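# Reorient a wooden block in an upturned robot hand

## Task

A wooden block rests loose on the upturned palm of the robot hand. Rotate it inside that hand until its orientation in the hand matches the two goal pictures. Only the hand may touch it (the wrist camera, the camera post and the arm's final link count as hand); contact with anything else, or the block leaving the hand, is a failure. Finish by keeping it still for a moment in the palm or fingers, clear of the wrist, camera and post, with the palm pointing straight up and no hand motor showing "moving" or "overload" or building toward a shutdown (motors dead from the start are ignored), then declare it done.

## Robot and tools

Robot: one UR7e-type arm carrying a 16-motor right hand (LEAP-style: index, middle and ring fingers plus a thumb). Cameras: cam_high, cam_low, cam_wrist, each 504x504.

Frames. The scene frame has its origin on the table top under the arm base, +z up, +y to the left when facing +x. Results report the hand point's position (metres) and orientation (quaternion wxyz) in this frame, plus velocities. The hand point sits in front of the palm where thumb tip and index/middle tips meet in a pinch. Its own axes: +z runs along the straightened fingers toward the tips, +x crosses the palm away from the thumb, +y points out of the palm face (palm surface at y = -0.062 m). A fixed mast at the wrist (x +0.05 to +0.10, z -0.16 to -0.11, up to y = +0.06 m) can collide with things.

The row. Every command is a list of 24 numbers, each in [-1, 1], for the single arm. Order: dx, dy, dz, rx, ry, rz, then index_mcp, index_abd, index_pip, index_dip, middle_mcp, middle_abd, middle_pip, middle_dip, ring_mcp, ring_abd, ring_pip, ring_dip, thumb_cmc, thumb_axl, thumb_mcp, thumb_ipl, current_limit, speed.
- The first six are an offset, not a pose, in the hand point's own axes, counted from the hand point pose shown in the latest result that reports it (or from the current pose if none has yet, or for later calls in the same reply). 1.0 equals 0.6 m for dx, dy, dz and 180 degrees for rx, ry, rz; rx, ry, rz form one rotation vector. All zeros drives back to that reference pose, so it is not a pause.
- The sixteen hinge numbers are absolute goal angles, linear between each joint's two stops. Going toward -1, finger _mcp curls the finger into the palm (straight at +0.75), _abd moves it sideways away from the thumb (straight 0.00), _pip and _dip bend the middle and end joints (straight +0.58 and +0.70). thumb_cmc toward -1 brings the thumb from beside the palm to in front of it (flat beside palm at +0.71); thumb_axl rolls the thumb (straight +0.68); thumb_mcp (straight +0.23) and thumb_ipl (straight +0.17) bend it, toward +z when thumb_axl is straight.
- current_limit maps -1..+1 to 0..550 mA per motor (floor 11 mA); very low values may leave fingers too weak to lift. speed maps so the set-point moves at (speed+1)/2 of 5.9 rad/s. Starting values: current_limit +0.4, speed -0.6. The last written values persist.

Tools.
- execute_actions {"actions": [...], "pictures": bool}: empty list just reports state; one action {"rows": [[24 numbers], ...], "steps": n} with up to 15 rows and n at most 15 steps of 1/30 s (last row repeats; each row is still an offset from the same reference, not from the prior row); or one wait {"steps": n} up to 300, counted from the last result including reply time.
- move {"target": [24 numbers], "speed": m/s 0.002 to 0.5 (default 0.25; turning capped at twice that in rad/s), "stop_force": N 9 to 40, optional}: straight-line path toward one target lasting 0.5 to 10 s; hand numbers are sent at its start. stop_force halts the path when the wrist sensor feels that much extra push along the direction of travel; only trust it for slow, non-rotating moves, and omit it when backing away from a contact.
- wait {"seconds": 0 to 10}: lets time pass with nothing new sent.
- zoom_image {"camera", "region": [x0, y0, x1, y1]} pixels, up to 504x504, for a closer look.
- show_instructions: shows the goal pictures again. read_manual: licence texts only. finished_scene {"scene": 1 or 2}: ends the scene irrevocably and grades it.

Motion limits. Each step the commanded pose is clipped to within 100 mm and 16 degrees of the measured pose; arm motion lags about 0.17 s. Position wins over orientation if both cannot be reached. Large moves may fall short; check the result pose and send the remainder.

Reading results. hand_goal lists the written goals; hand_measured the actual hinge positions on the same scale; hand_current_ma (positive means pushing toward -1); hand_state per motor: moving, goal, blocked, or overload. Fingers press only while their goal lies past the object surface. A motor drawing 495 mA or more accumulates seconds (and decays below that); at 5 s it shuts off for 10 s. A motor that reads overload from the very first result is permanently off and limp. The move line reports how it ended (done, off_target, moving, held, fault, contact) and limits such as paced or held. "pose unreachable" and HELD mean the clearance check altered or blocked what was sent. "Hand target" gives the pose the controller is driving toward. Wrist force/torque are in hand point axes, noisy (offset up to about 4 N, saturating near 50 N).

Avoid. A 150 N outside force or a joint hitting its torque limit (wrist joints 24.9 N m) stops the arm for 10 s and drops the rest of the call; during a stop hand commands are lost while old ones keep pressing. Over-heated arm motors (warning from 70 °C, brakes at 85 °C) also stop it. Keep fingertip grip moderate, move the block gently so it never falls out or hits the table, the camera or the mast, and keep current below overload. Occasional nudges may push loose objects. Before finishing, return the palm to face straight up, let all motors settle to goal or blocked without overload, and keep the block off the wrist, camera and post.

Each tool is called after "Emit:" as name(argument=value, ...), one argument or row to a line, values as JSON.

Reference images:

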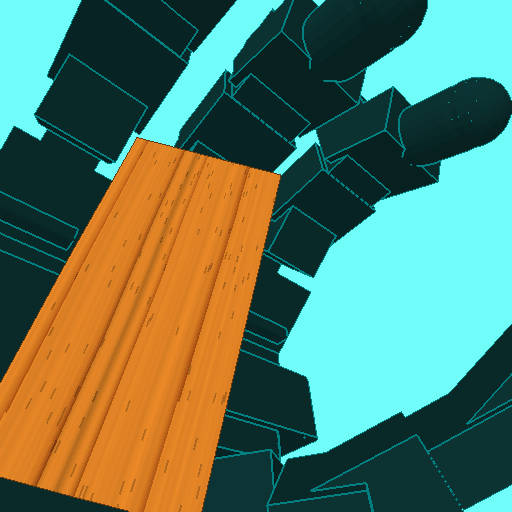

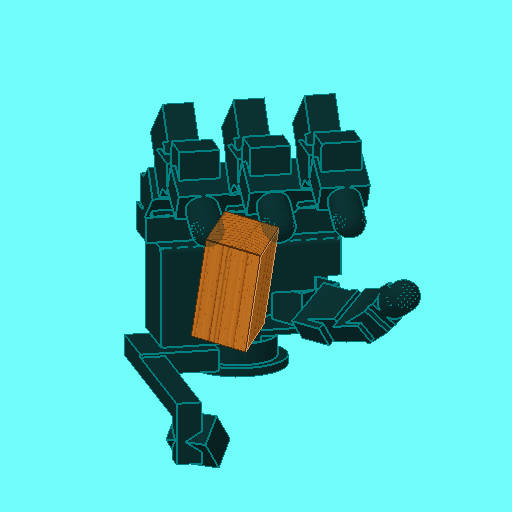

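## Session

Emit:
execute_actions(
  actions=[],
)

Scene clock: 0.00 s of 4800.00 s.
end_effector_position=(+0.6050, +0.0579, +0.4979) hand_goal=(+0.046, +0.000, -0.008, +0.280, +0.046, +0.000, -0.008, +0.280, +0.046, +0.000, -0.008, +0.280, -0.104, +0.266, +0.032, -0.018) hand_measured=(+0.062, +0.000, -0.006, +0.282, +0.064, +0.000, -0.006, +0.282, +0.062, +0.000, -0.006, +0.282, -0.092, +0.270, +0.034, -0.016) hand_current_ma=(+83, +0, +14, +13, +95, +0, +15, +12, +87, +0, +14, +12, +65, +25, +11, +11) hand_state=(goal, goal, goal, goal, goal, goal, goal, goal, goal, goal, goal, goal, goal, goal, goal, goal) hand_current_limit=0.40 hand_speed=-0.60 end_effector_quat_wxyz=(+0.497, +0.474, +0.524, +0.504) end_effector_velocity=(-0.000, +0.000, +0.000) end_effector_angular_velocity=(-0.001, -0.001, +0.000)
Joint positions: [-0.141 -1.174  2.234 -4.202 -1.323 -0.043]
Joint velocities: [ 0.    -0.     0.    -0.001 -0.    -0.001]
Motor temperatures (°C, as the motors report them): [29 28 28 36 35 33]
Wrist force (N, on the end effector, along its own x y z axes, offset not removed): no reading
Wrist torque (N m, same axes, about the end effector's origin, offset not removed): no reading
Hand target: +0.605, +0.058, +0.498; +0.497, +0.474, +0.524, +0.504

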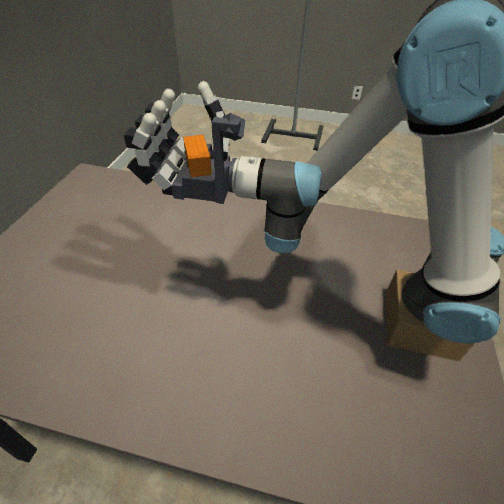

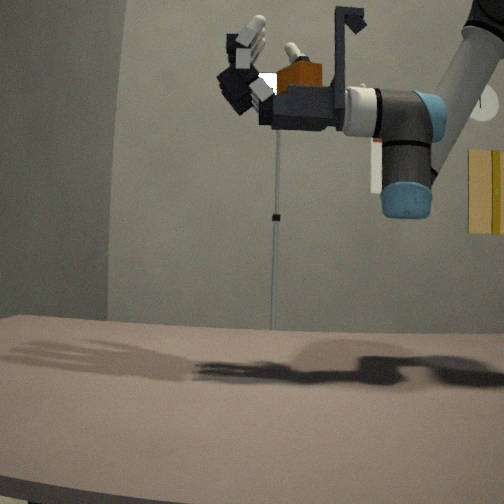

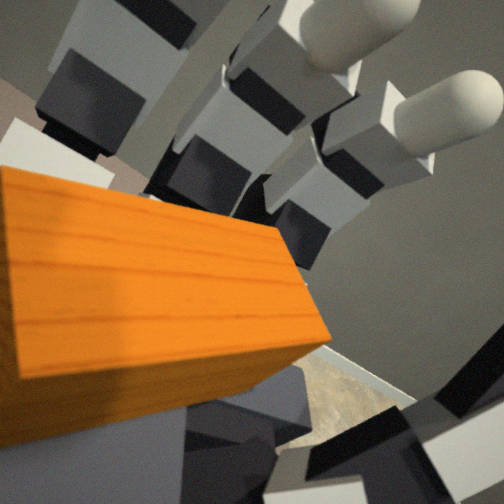

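Emit:
zoom_image(
  camera="cam_high",
  region=[110,60,270,220],
)

Emit:
move(
  target=[0,0,0,0,0,0,0.6,0,0,0.28,0.6,0,0,0.28,0.3,0,-0.9,-0.3,-0.75,0.68,0.6,0.17,0.4,-0.6],
)

Emit:
zoom_image(
  camera="cam_high",
  region=[110,60,270,220],
)

Region (110, 60, 270, 220) of cam_high's 504x504 image, scaled by 3.150, with more detail than that image has.

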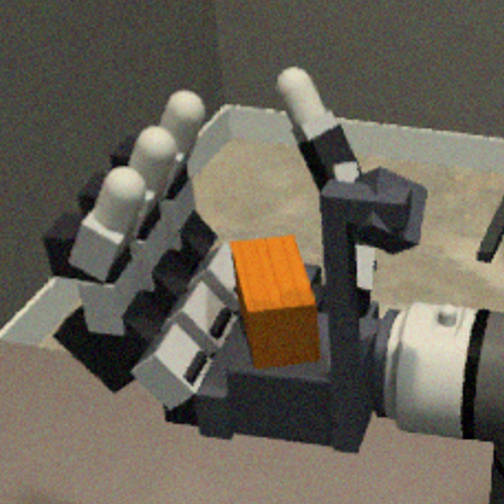

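Scene clock: 9.53 s of 4800.00 s.
end_effector_position=(+0.6050, +0.0579, +0.4979) hand_goal=(+0.600, +0.000, +0.000, +0.280, +0.600, +0.000, +0.000, +0.280, +0.300, +0.000, -0.900, -0.300, -0.750, +0.680, +0.600, +0.170) hand_measured=(+0.608, +0.000, +0.000, +0.282, +0.610, +0.000, +0.000, +0.282, +0.306, +0.000, -0.900, -0.298, -0.750, +0.678, +0.600, +0.168) hand_current_ma=(+46, +0, -2, +13, +53, +0, -3, +12, +29, +0, +3, +11, +1, -8, +7, -8) hand_state=(goal, goal, goal, goal, goal, goal, goal, goal, goal, goal, goal, goal, goal, goal, goal, goal) hand_current_limit=0.40 hand_speed=-0.60 end_effector_quat_wxyz=(+0.497, +0.474, +0.524, +0.504) end_effector_velocity=(-0.000, +0.000, -0.000) end_effector_angular_velocity=(+0.000, +0.000, +0.001)
Joint positions: [-0.141 -1.174  2.234 -4.202 -1.323 -0.043]
Joint velocities: [ 0.001 -0.     0.     0.     0.     0.   ]
Motor temperatures (°C, as the motors report them): [29 28 28 36 35 33]
Wrist force (N, on the end effector, along its own x y z axes, offset not removed): [-2.8 -1.5 -1.5]
Wrist torque (N m, same axes, about the end effector's origin, offset not removed): [-0.23 0.23 -0.21]
Hand target: +0.605, +0.058, +0.498; +0.497, +0.474, +0.524, +0.504
Off the commanded pose: 0.000 m, 0 deg.
After step 90, 5.33 s passed at rest.
move: done

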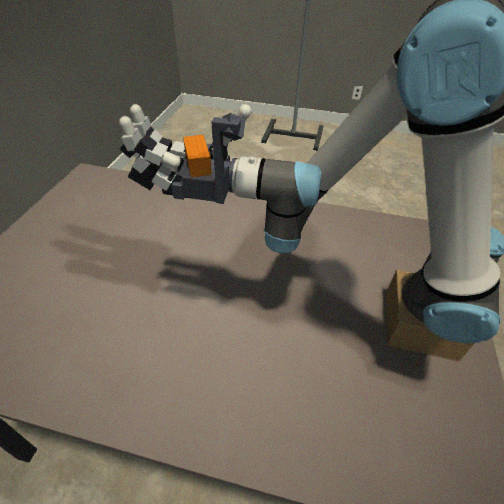

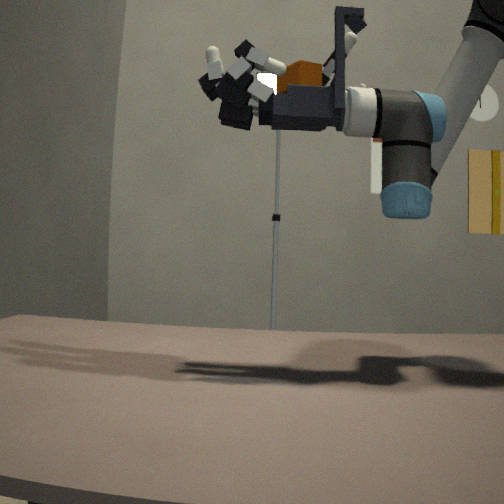

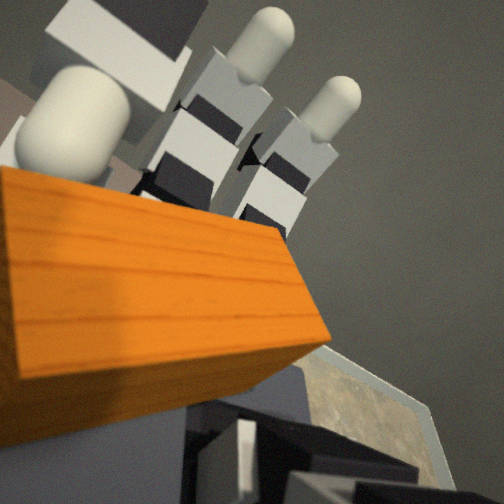

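Region (110, 60, 270, 220) of cam_high's 504x504 image, scaled by 3.150, with more detail than that image has.

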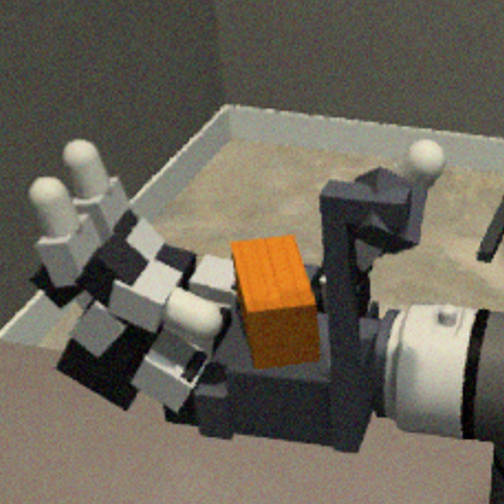

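Emit:
move(
  target=[0,0,0,0,0,0,0.72,0,0,0.28,0.72,0,0,0.28,0.0,0,-0.9,-0.3,-0.5,0.68,0.2,0.17,0.4,-0.7],
)

Emit:
move(
  target=[0,0,0,0,0,0,0.72,0,0,0.28,0.72,0,0,0.28,-0.2,0,-0.8,0.05,-0.5,0.68,0.2,0.17,0.4,-0.7],
)

Emit:
zoom_image(
  camera="cam_high",
  region=[110,60,270,220],
)

Scene clock: 20.80 s of 4800.00 s.
end_effector_position=(+0.6050, +0.0579, +0.4979) hand_goal=(+0.720, +0.000, +0.000, +0.280, +0.720, +0.000, +0.000, +0.280, +0.000, +0.000, -0.900, -0.300, -0.500, +0.680, +0.200, +0.170) hand_measured=(+0.728, +0.000, +0.000, +0.282, +0.730, +0.000, +0.000, +0.282, +0.010, +0.000, -0.900, -0.298, -0.502, +0.678, +0.202, +0.168) hand_current_ma=(+47, +0, -1, +13, +54, +0, -1, +12, +55, +0, +0, +11, -9, -7, +13, -7) hand_state=(goal, goal, goal, goal, goal, goal, goal, goal, goal, goal, goal, goal, goal, goal, goal, goal) hand_current_limit=0.40 hand_speed=-0.70 end_effector_quat_wxyz=(+0.497, +0.474, +0.524, +0.504) end_effector_velocity=(-0.000, -0.001, -0.000) end_effector_angular_velocity=(+0.000, +0.001, -0.001)
Joint positions: [-0.141 -1.174  2.234 -4.202 -1.323 -0.043]
Joint velocities: [-0.001 -0.     0.002 -0.001  0.     0.   ]
Motor temperatures (°C, as the motors report them): [29 28 28 36 35 33]
Wrist force (N, on the end effector, along its own x y z axes, offset not removed): [-1.0 0.0 -0.7]
Wrist torque (N m, same axes, about the end effector's origin, offset not removed): [0.02 0.00 -0.09]
Hand target: +0.605, +0.058, +0.498; +0.497, +0.474, +0.524, +0.504
Off the commanded pose: 0.000 m, 0 deg.
After step 90, 7.30 s passed at rest.
move: done

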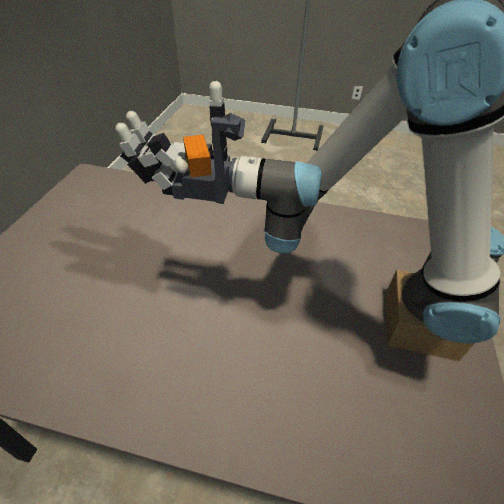

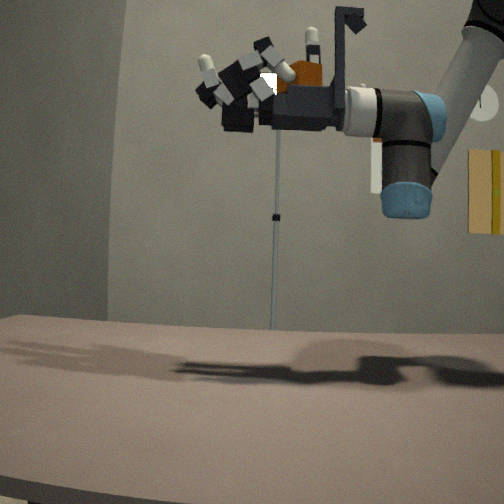

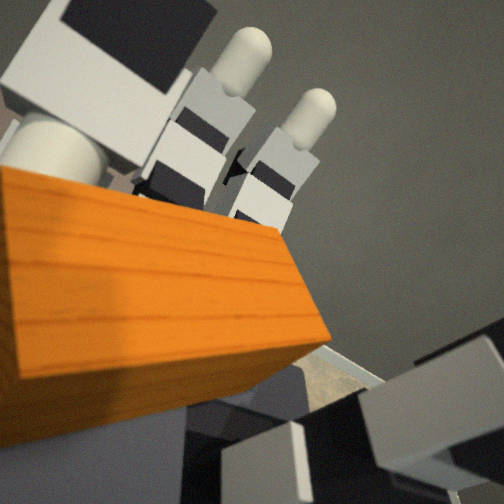

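Scene clock: 21.57 s of 4800.00 s.
end_effector_position=(+0.6050, +0.0579, +0.4979) hand_goal=(+0.720, +0.000, +0.000, +0.280, +0.720, +0.000, +0.000, +0.280, -0.200, +0.000, -0.800, +0.050, -0.500, +0.680, +0.200, +0.170) hand_measured=(+0.728, +0.000, +0.000, +0.282, +0.730, +0.000, +0.000, +0.282, -0.188, +0.000, -0.808, +0.038, -0.502, +0.678, +0.202, +0.168) hand_current_ma=(+48, +0, -1, +13, +54, +0, -1, +12, +66, +0, -42, -63, -9, -7, +13, -7) hand_state=(goal, goal, goal, goal, goal, goal, goal, goal, goal, goal, goal, goal, goal, goal, goal, goal) hand_current_limit=0.40 hand_speed=-0.70 end_effector_quat_wxyz=(+0.497, +0.474, +0.524, +0.504) end_effector_velocity=(-0.000, +0.000, +0.001) end_effector_angular_velocity=(-0.001, -0.002, +0.001)
Joint positions: [-0.141 -1.174  2.234 -4.202 -1.323 -0.043]
Joint velocities: [ 0.001 -0.001 -0.    -0.     0.    -0.   ]
Motor temperatures (°C, as the motors report them): [29 28 28 36 35 33]
Wrist force (N, on the end effector, along its own x y z axes, offset not removed): [-1.9 0.4 -0.6]
Wrist torque (N m, same axes, about the end effector's origin, offset not removed): [-0.03 0.09 -0.06]
Hand target: +0.605, +0.058, +0.498; +0.497, +0.474, +0.524, +0.504
Off the commanded pose: 0.000 m, 0 deg.
move: done

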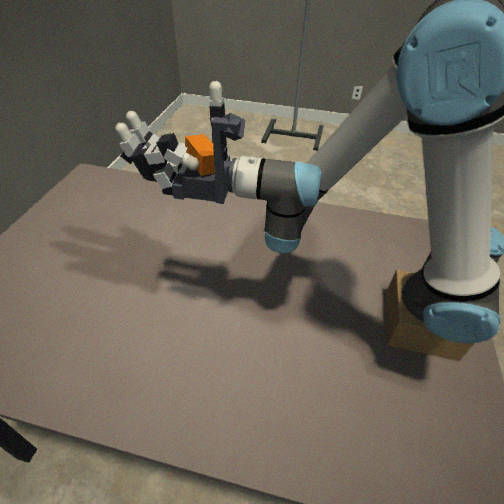

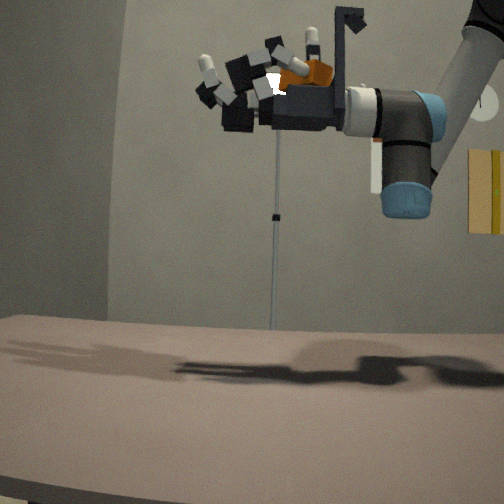

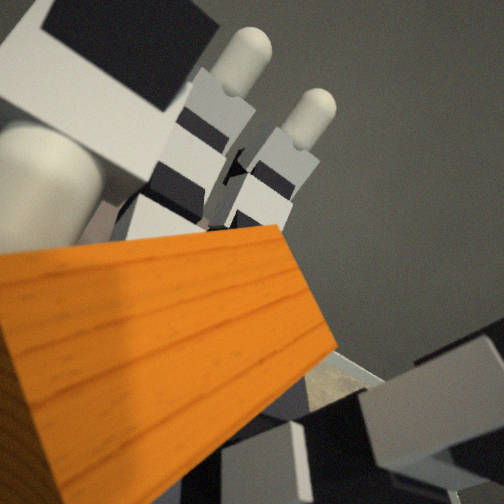

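Region (110, 60, 270, 220) of cam_high's 504x504 image, scaled by 3.150, with more detail than that image has.

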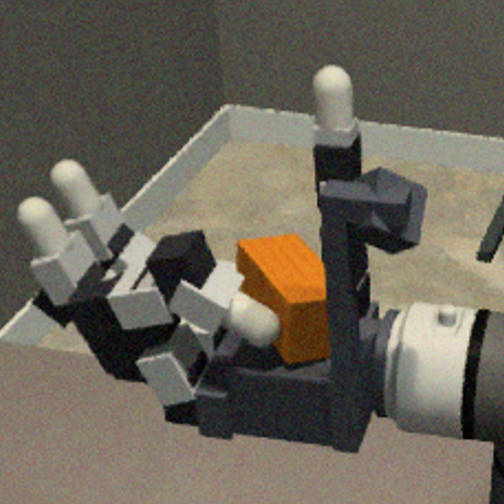

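Emit:
move(
  target=[0,0,0,0,0,0,0.72,0,0,0.28,0.72,0,0,0.28,-0.3,0,-0.75,0.1,0.15,0.68,-0.4,0.0,0.4,-0.7],
)

Emit:
move(
  target=[0,0,0,0,0,0,0.72,0,0,0.28,0.72,0,0,0.28,-0.3,0,-0.75,0.1,0.15,0.68,-0.8,0.0,0.4,-0.7],
)

Emit:
zoom_image(
  camera="cam_high",
  region=[110,60,270,220],
)

Scene clock: 28.90 s of 4800.00 s.
end_effector_position=(+0.6050, +0.0579, +0.4979) hand_goal=(+0.720, +0.000, +0.000, +0.280, +0.720, +0.000, +0.000, +0.280, -0.300, +0.000, -0.750, +0.100, +0.150, +0.680, -0.400, +0.000) hand_measured=(+0.728, +0.000, +0.000, +0.282, +0.730, +0.000, +0.000, +0.282, -0.214, +0.000, -0.744, +0.094, +0.154, +0.682, -0.402, +0.000) hand_current_ma=(+48, +0, -1, +13, +54, +0, -1, +12, +385, +0, +28, -36, +23, +11, -8, +6) hand_state=(goal, goal, goal, goal, goal, goal, goal, goal, blocked, goal, goal, goal, goal, goal, goal, goal) hand_current_limit=0.40 hand_speed=-0.70 end_effector_quat_wxyz=(+0.497, +0.474, +0.524, +0.504) end_effector_velocity=(+0.000, -0.001, +0.001) end_effector_angular_velocity=(-0.001, -0.003, -0.001)
Joint positions: [-0.141 -1.174  2.234 -4.202 -1.323 -0.043]
Joint velocities: [-0.001 -0.    -0.002 -0.     0.    -0.   ]
Motor temperatures (°C, as the motors report them): [29 28 28 36 35 33]
Wrist force (N, on the end effector, along its own x y z axes, offset not removed): [-0.9 -1.4 -1.1]
Wrist torque (N m, same axes, about the end effector's origin, offset not removed): [-0.13 0.00 0.00]
Hand target: +0.605, +0.058, +0.498; +0.497, +0.474, +0.524, +0.504
Off the commanded pose: 0.000 m, 0 deg.
After step 90, 3.00 s passed at rest.
move: done

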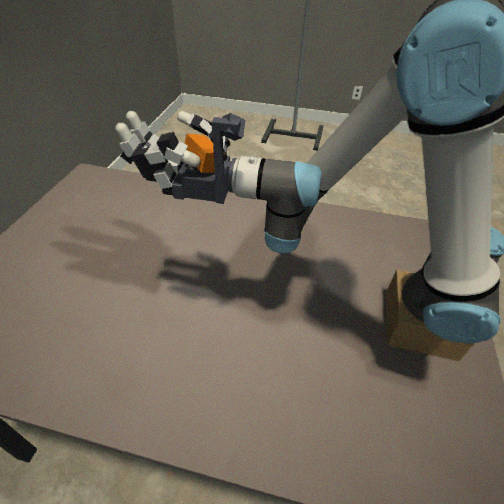

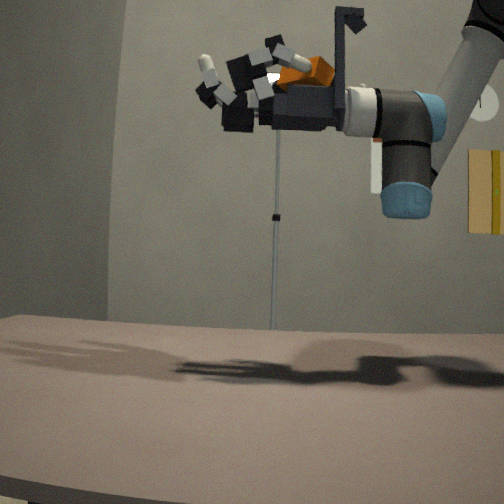

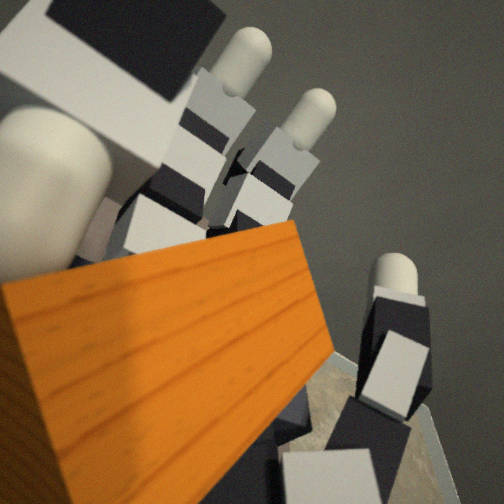

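Scene clock: 29.63 s of 4800.00 s.
end_effector_position=(+0.6050, +0.0579, +0.4979) hand_goal=(+0.720, +0.000, +0.000, +0.280, +0.720, +0.000, +0.000, +0.280, -0.300, +0.000, -0.750, +0.100, +0.150, +0.680, -0.800, +0.000) hand_measured=(+0.728, +0.000, +0.000, +0.282, +0.730, +0.000, +0.000, +0.282, -0.214, +0.000, -0.744, +0.094, +0.150, +0.684, -0.654, +0.000) hand_current_ma=(+48, +0, -1, +13, +54, +0, -1, +12, +385, +0, +28, -36, -1, +30, +385, +6) hand_state=(goal, goal, goal, goal, goal, goal, goal, goal, blocked, goal, goal, goal, goal, goal, blocked, goal) hand_current_limit=0.40 hand_speed=-0.70 end_effector_quat_wxyz=(+0.497, +0.474, +0.524, +0.504) end_effector_velocity=(+0.000, +0.000, -0.000) end_effector_angular_velocity=(-0.000, +0.001, +0.000)
Joint positions: [-0.141 -1.174  2.234 -4.202 -1.323 -0.043]
Joint velocities: [ 0.     0.    -0.     0.001  0.    -0.001]
Motor temperatures (°C, as the motors report them): [29 28 28 36 35 33]
Wrist force (N, on the end effector, along its own x y z axes, offset not removed): [-1.4 0.9 -2.0]
Wrist torque (N m, same axes, about the end effector's origin, offset not removed): [0.26 0.10 -0.03]
Hand target: +0.605, +0.058, +0.498; +0.497, +0.474, +0.524, +0.504
Off the commanded pose: 0.000 m, 0 deg.
move: done

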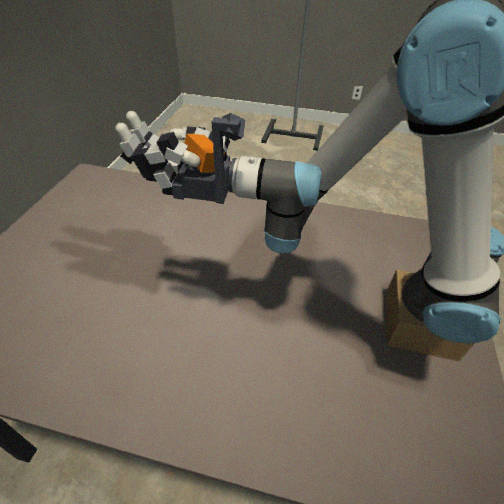

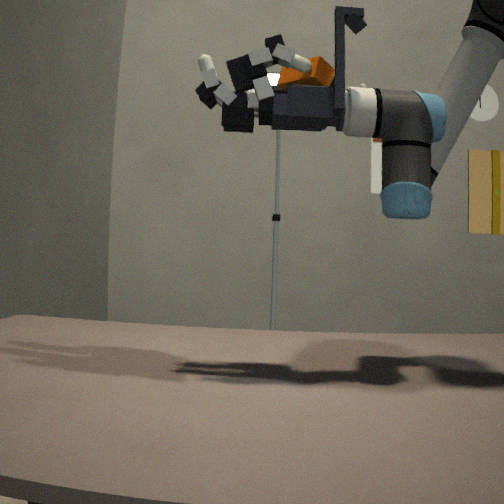

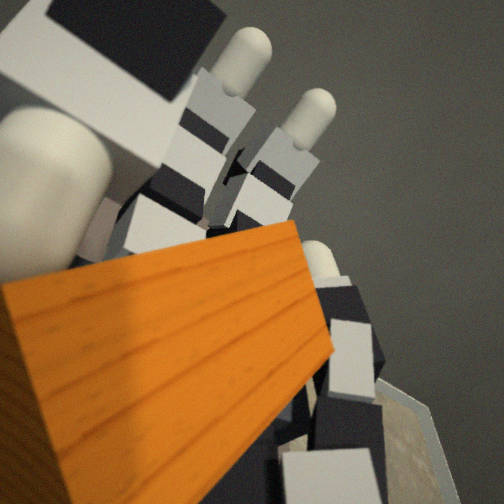

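Region (110, 60, 270, 220) of cam_high's 504x504 image, scaled by 3.150, with more detail than that image has.

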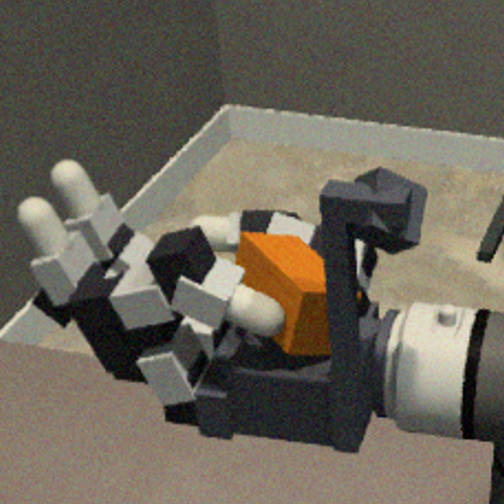

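Emit:
move(
  target=[0,0,0,0,0,0,0.72,0,-0.4,0.28,0.72,0,-0.4,0.28,-0.1,0,-0.85,-0.2,0.05,0.68,-0.55,0.0,0.4,-0.7],
)

Emit:
move(
  target=[0,0,0,0.13,0,0,0.72,0,-0.4,0.28,0.72,0,-0.4,0.28,-0.2,0,-0.8,-0.1,0.05,0.68,-0.55,0.0,0.4,-0.7],
  speed=0.12,
)

Scene clock: 40.20 s of 4800.00 s.
end_effector_position=(+0.6050, +0.0579, +0.4979) hand_goal=(+0.720, +0.000, -0.400, +0.280, +0.720, +0.000, -0.400, +0.280, -0.100, +0.000, -0.850, -0.200, +0.050, +0.680, -0.550, +0.000) hand_measured=(+0.728, +0.000, -0.394, +0.282, +0.730, +0.000, -0.394, +0.282, -0.100, +0.000, -0.850, -0.198, +0.062, +0.688, -0.560, +0.000) hand_current_ma=(+49, +0, +27, +13, +56, +0, +30, +12, -1, +0, -1, +12, +63, +53, -70, +5) hand_state=(goal, goal, goal, goal, goal, goal, goal, goal, goal, goal, goal, goal, goal, goal, goal, goal) hand_current_limit=0.40 hand_speed=-0.70 end_effector_quat_wxyz=(+0.497, +0.474, +0.524, +0.504) end_effector_velocity=(-0.000, -0.001, +0.000) end_effector_angular_velocity=(+0.000, -0.000, -0.002)
Joint positions: [-0.141 -1.174  2.234 -4.202 -1.323 -0.043]
Joint velocities: [-0.002 -0.001  0.001 -0.    -0.     0.   ]
Motor temperatures (°C, as the motors report them): [29 28 28 36 35 33]
Wrist force (N, on the end effector, along its own x y z axes, offset not removed): [-2.6 -1.5 -1.9]
Wrist torque (N m, same axes, about the end effector's origin, offset not removed): [-0.16 0.26 -0.06]
Hand target: +0.605, +0.058, +0.498; +0.497, +0.474, +0.524, +0.504
Off the commanded pose: 0.000 m, 0 deg.
After step 90, 6.73 s passed at rest.
move: done

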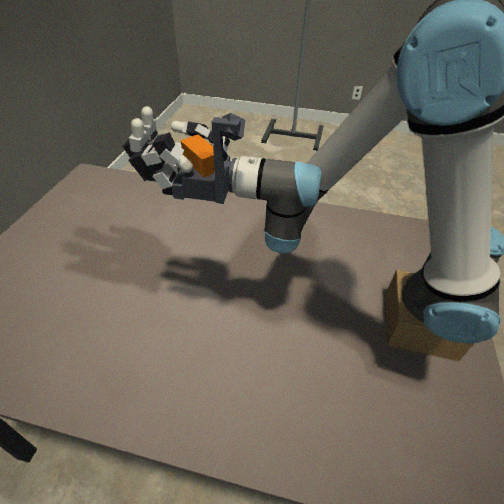

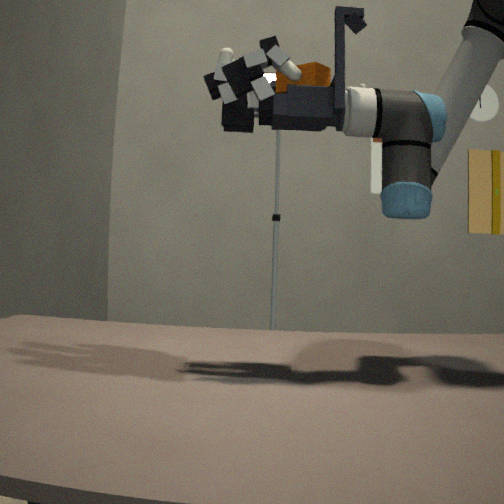

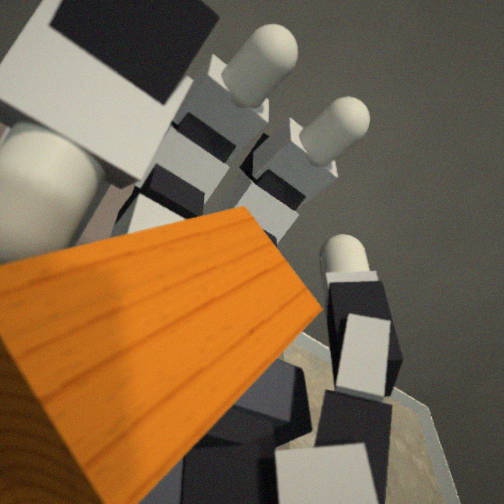

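Scene clock: 42.37 s of 4800.00 s.
end_effector_position=(+0.6047, +0.0580, +0.4976) hand_goal=(+0.720, +0.000, -0.400, +0.280, +0.720, +0.000, -0.400, +0.280, -0.200, +0.000, -0.800, -0.100, +0.050, +0.680, -0.550, +0.000) hand_measured=(+0.728, +0.000, -0.394, +0.282, +0.730, +0.000, -0.394, +0.282, -0.194, +0.000, -0.808, -0.104, +0.062, +0.688, -0.560, +0.000) hand_current_ma=(+49, +0, +27, +13, +56, +0, +30, +12, +32, +0, -41, -19, +62, +53, -70, +5) hand_state=(goal, goal, goal, goal, goal, goal, goal, goal, goal, goal, goal, goal, goal, goal, goal, goal) hand_current_limit=0.40 hand_speed=-0.70 end_effector_quat_wxyz=(+0.391, +0.565, +0.615, +0.387) end_effector_velocity=(+0.000, +0.000, -0.001) end_effector_angular_velocity=(-0.001, +0.019, +0.000)
Joint positions: [-0.139 -1.536  2.292 -3.484 -1.362 -0.138]
Joint velocities: [ 0.001 -0.013 -0.003  0.035 -0.002 -0.003]
Motor temperatures (°C, as the motors report them): [29 28 28 36 35 33]
Wrist force (N, on the end effector, along its own x y z axes, offset not removed): [-0.1 -1.3 0.3]
Wrist torque (N m, same axes, about the end effector's origin, offset not removed): [-0.20 -0.20 0.06]
Hand target: +0.605, +0.058, +0.498; +0.390, +0.565, +0.615, +0.387
Off the commanded pose: 0.000 m, 0 deg.
move: done

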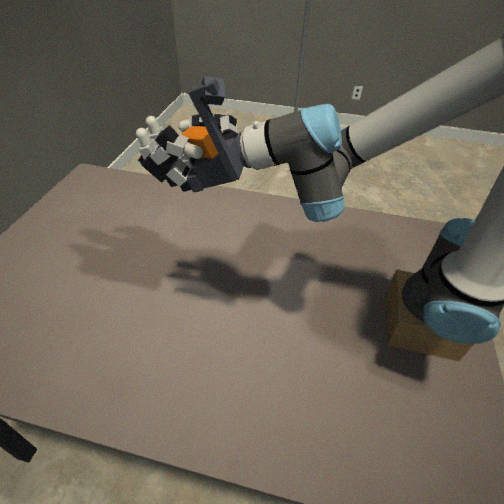

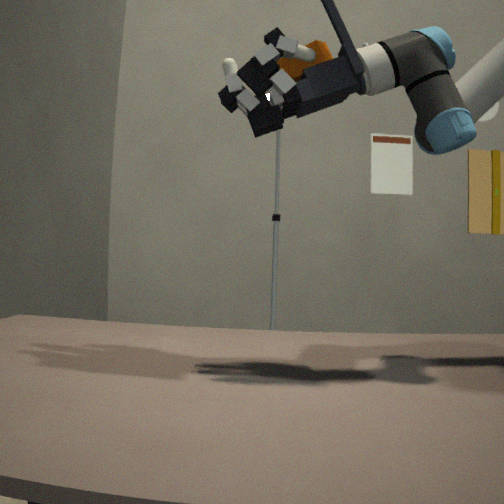

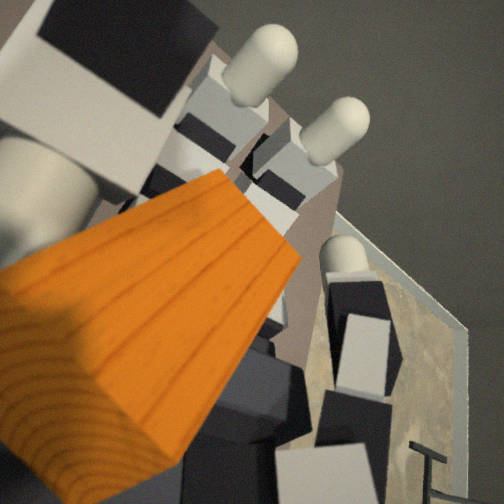

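Emit:
move(
  target=[0,0,0,-0.13,0,0.014,0.72,0,-0.4,0.28,0.72,0,-0.4,0.28,-0.2,0,-0.8,-0.1,-0.2,0.68,-0.6,0.1,0.4,-0.8],
  speed=0.15,
)

Emit:
move(
  target=[0,0,0,0,0,0,0.72,0,-0.4,0.28,0.72,0,-0.4,0.28,-0.2,0,-0.8,-0.1,-0.2,0.68,-0.85,0.1,0.4,-0.8],
)

Emit:
zoom_image(
  camera="cam_high",
  region=[110,60,270,220],
)

Scene clock: 50.37 s of 4800.00 s.
end_effector_position=(+0.6049, +0.0580, +0.4978) hand_goal=(+0.720, +0.000, -0.400, +0.280, +0.720, +0.000, -0.400, +0.280, -0.200, +0.000, -0.800, -0.100, -0.200, +0.680, -0.600, +0.100) hand_measured=(+0.728, +0.000, -0.394, +0.282, +0.732, +0.000, -0.394, +0.282, -0.194, +0.000, -0.808, -0.104, -0.192, +0.686, -0.604, +0.096) hand_current_ma=(+49, +0, +27, +13, +63, +1, +29, +12, +30, +0, -38, -19, +48, +43, -21, -33) hand_state=(goal, goal, goal, goal, goal, goal, goal, goal, goal, goal, goal, goal, goal, goal, goal, goal) hand_current_limit=0.40 hand_speed=-0.80 end_effector_quat_wxyz=(+0.488, +0.487, +0.512, +0.512) end_effector_velocity=(-0.000, -0.000, -0.000) end_effector_angular_velocity=(+0.003, -0.014, -0.001)
Joint positions: [-0.125 -1.174  2.231 -4.2   -1.347  0.   ]
Joint velocities: [ 0.001  0.013 -0.005 -0.021 -0.002  0.005]
Motor temperatures (°C, as the motors report them): [29 28 28 36 35 33]
Wrist force (N, on the end effector, along its own x y z axes, offset not removed): [-1.9 -2.1 -0.7]
Wrist torque (N m, same axes, about the end effector's origin, offset not removed): [-0.29 0.15 -0.06]
Hand target: +0.605, +0.058, +0.498; +0.489, +0.487, +0.511, +0.513
Off the commanded pose: 0.000 m, 0 deg.
After step 90, 3.10 s passed at rest.
move: done

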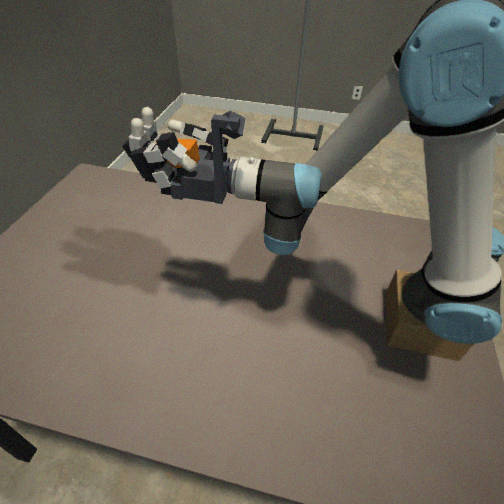

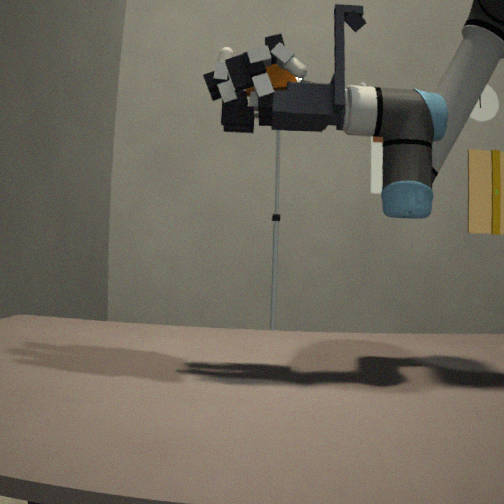

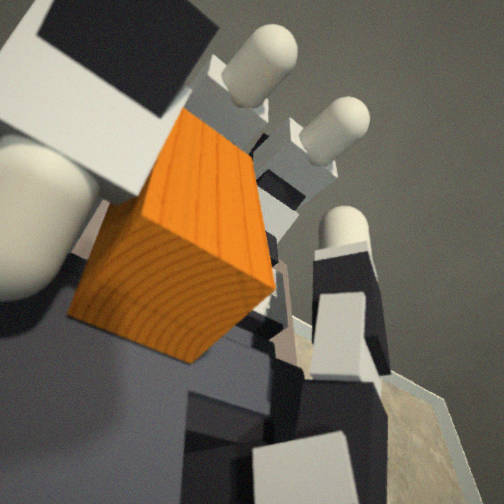

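Scene clock: 51.23 s of 4800.00 s.
end_effector_position=(+0.6049, +0.0580, +0.4978) hand_goal=(+0.720, +0.000, -0.400, +0.280, +0.720, +0.000, -0.400, +0.280, -0.200, +0.000, -0.800, -0.100, -0.200, +0.680, -0.850, +0.100) hand_measured=(+0.728, +0.000, -0.394, +0.282, +0.732, +0.000, -0.394, +0.282, -0.194, +0.000, -0.808, -0.104, -0.206, +0.680, -0.816, +0.096) hand_current_ma=(+49, +0, +27, +13, +63, +1, +29, +12, +30, +0, -38, -19, -27, +5, +227, -30) hand_state=(goal, goal, goal, goal, goal, goal, goal, goal, goal, goal, goal, goal, goal, goal, blocked, goal) hand_current_limit=0.40 hand_speed=-0.80 end_effector_quat_wxyz=(+0.488, +0.487, +0.512, +0.512) end_effector_velocity=(-0.000, -0.000, -0.000) end_effector_angular_velocity=(+0.000, +0.001, -0.000)
Joint positions: [-0.125 -1.174  2.231 -4.2   -1.347  0.   ]
Joint velocities: [-0.    -0.     0.001  0.    -0.    -0.   ]
Motor temperatures (°C, as the motors report them): [29 28 28 36 35 33]
Wrist force (N, on the end effector, along its own x y z axes, offset not removed): [-1.6 0.3 -1.0]
Wrist torque (N m, same axes, about the end effector's origin, offset not removed): [0.09 -0.04 0.03]
Hand target: +0.605, +0.058, +0.498; +0.488, +0.487, +0.512, +0.512
Off the commanded pose: 0.000 m, 0 deg.
move: done

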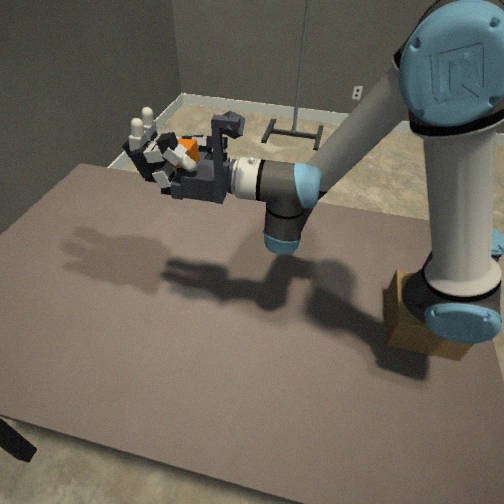

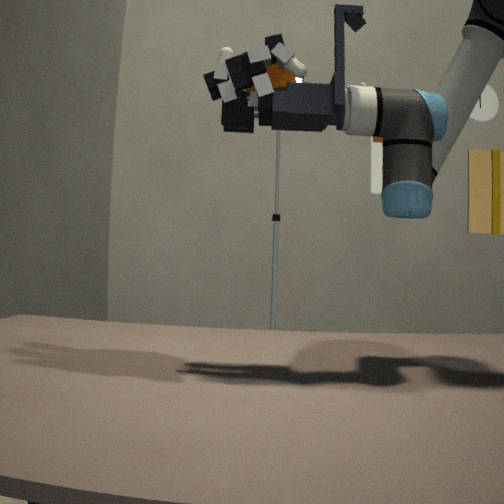

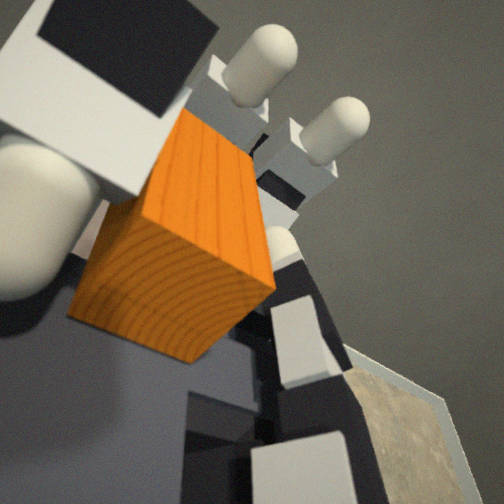

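Region (110, 60, 270, 220) of cam_high's 504x504 image, scaled by 3.150, with more detail than that image has.

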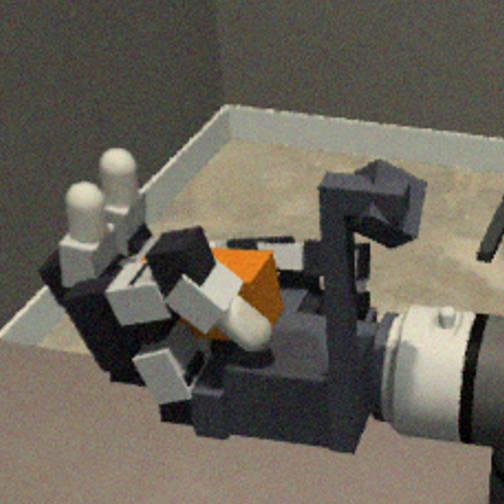

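Emit:
move(
  target=[0,0,0,0,0,0,0.25,0,0,0.28,0.4,0,-0.3,0.28,0.3,0,0,0.28,0.2,0.68,0,0.1,0.4,-0.8],
)

Emit:
zoom_image(
  camera="cam_high",
  region=[110,60,270,220],
)

Scene clock: 69.03 s of 4800.00 s.
end_effector_position=(+0.6049, +0.0580, +0.4978) hand_goal=(+0.250, +0.000, +0.000, +0.280, +0.400, +0.000, -0.300, +0.280, +0.300, +0.000, +0.000, +0.280, +0.200, +0.680, +0.000, +0.100) hand_measured=(+0.270, +0.000, -0.002, +0.282, +0.426, +0.000, -0.302, +0.282, +0.306, +0.000, -0.002, +0.278, +0.206, +0.682, -0.004, +0.098) hand_current_ma=(+109, +0, -9, +13, +141, +1, -10, +12, +37, +0, -9, -15, +37, +16, -32, -19) hand_state=(goal, goal, goal, goal, blocked, goal, goal, goal, goal, goal, goal, goal, goal, goal, goal, goal) hand_current_limit=0.40 hand_speed=-0.80 end_effector_quat_wxyz=(+0.488, +0.487, +0.512, +0.512) end_effector_velocity=(+0.000, +0.000, +0.000) end_effector_angular_velocity=(+0.000, -0.001, +0.001)
Joint positions: [-0.125 -1.174  2.231 -4.2   -1.347  0.   ]
Joint velocities: [ 0.     0.    -0.001 -0.     0.     0.   ]
Motor temperatures (°C, as the motors report them): [29 28 28 36 35 33]
Wrist force (N, on the end effector, along its own x y z axes, offset not removed): [-1.3 0.4 -0.9]
Wrist torque (N m, same axes, about the end effector's origin, offset not removed): [0.13 -0.01 0.00]
Hand target: +0.605, +0.058, +0.498; +0.488, +0.487, +0.512, +0.512
Off the commanded pose: 0.000 m, 0 deg.
After step 90, 12.30 s passed at rest.
move: done

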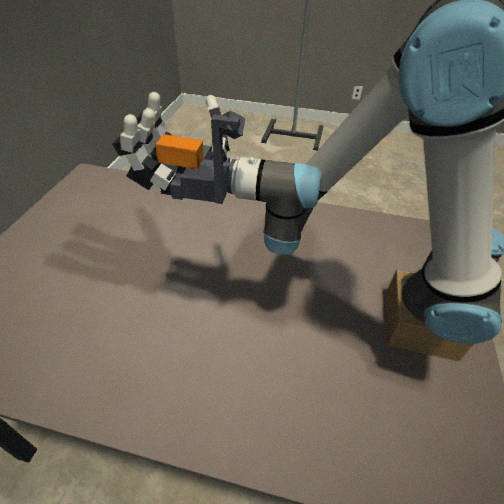

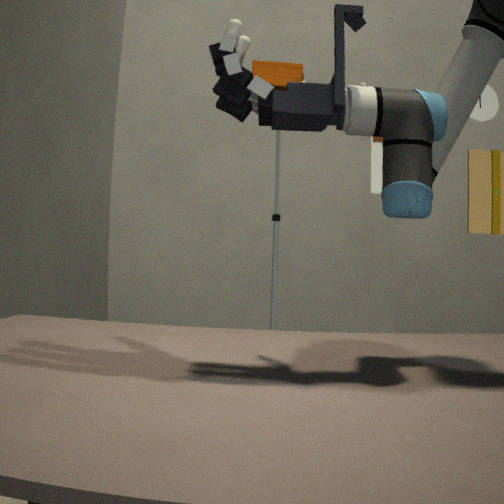

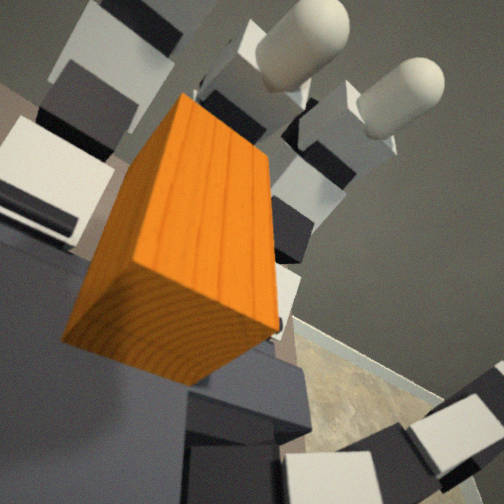

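Region (110, 60, 270, 220) of cam_high's 504x504 image, scaled by 3.150, with more detail than that image has.

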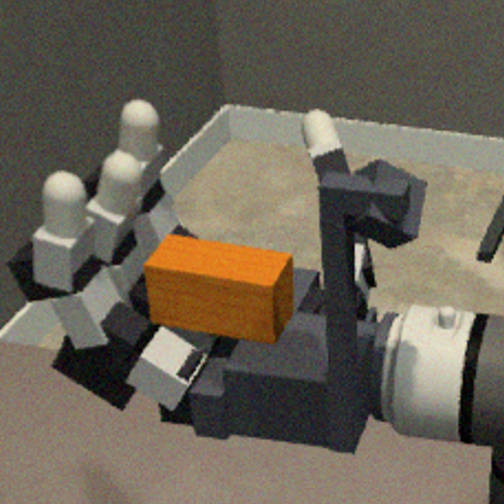

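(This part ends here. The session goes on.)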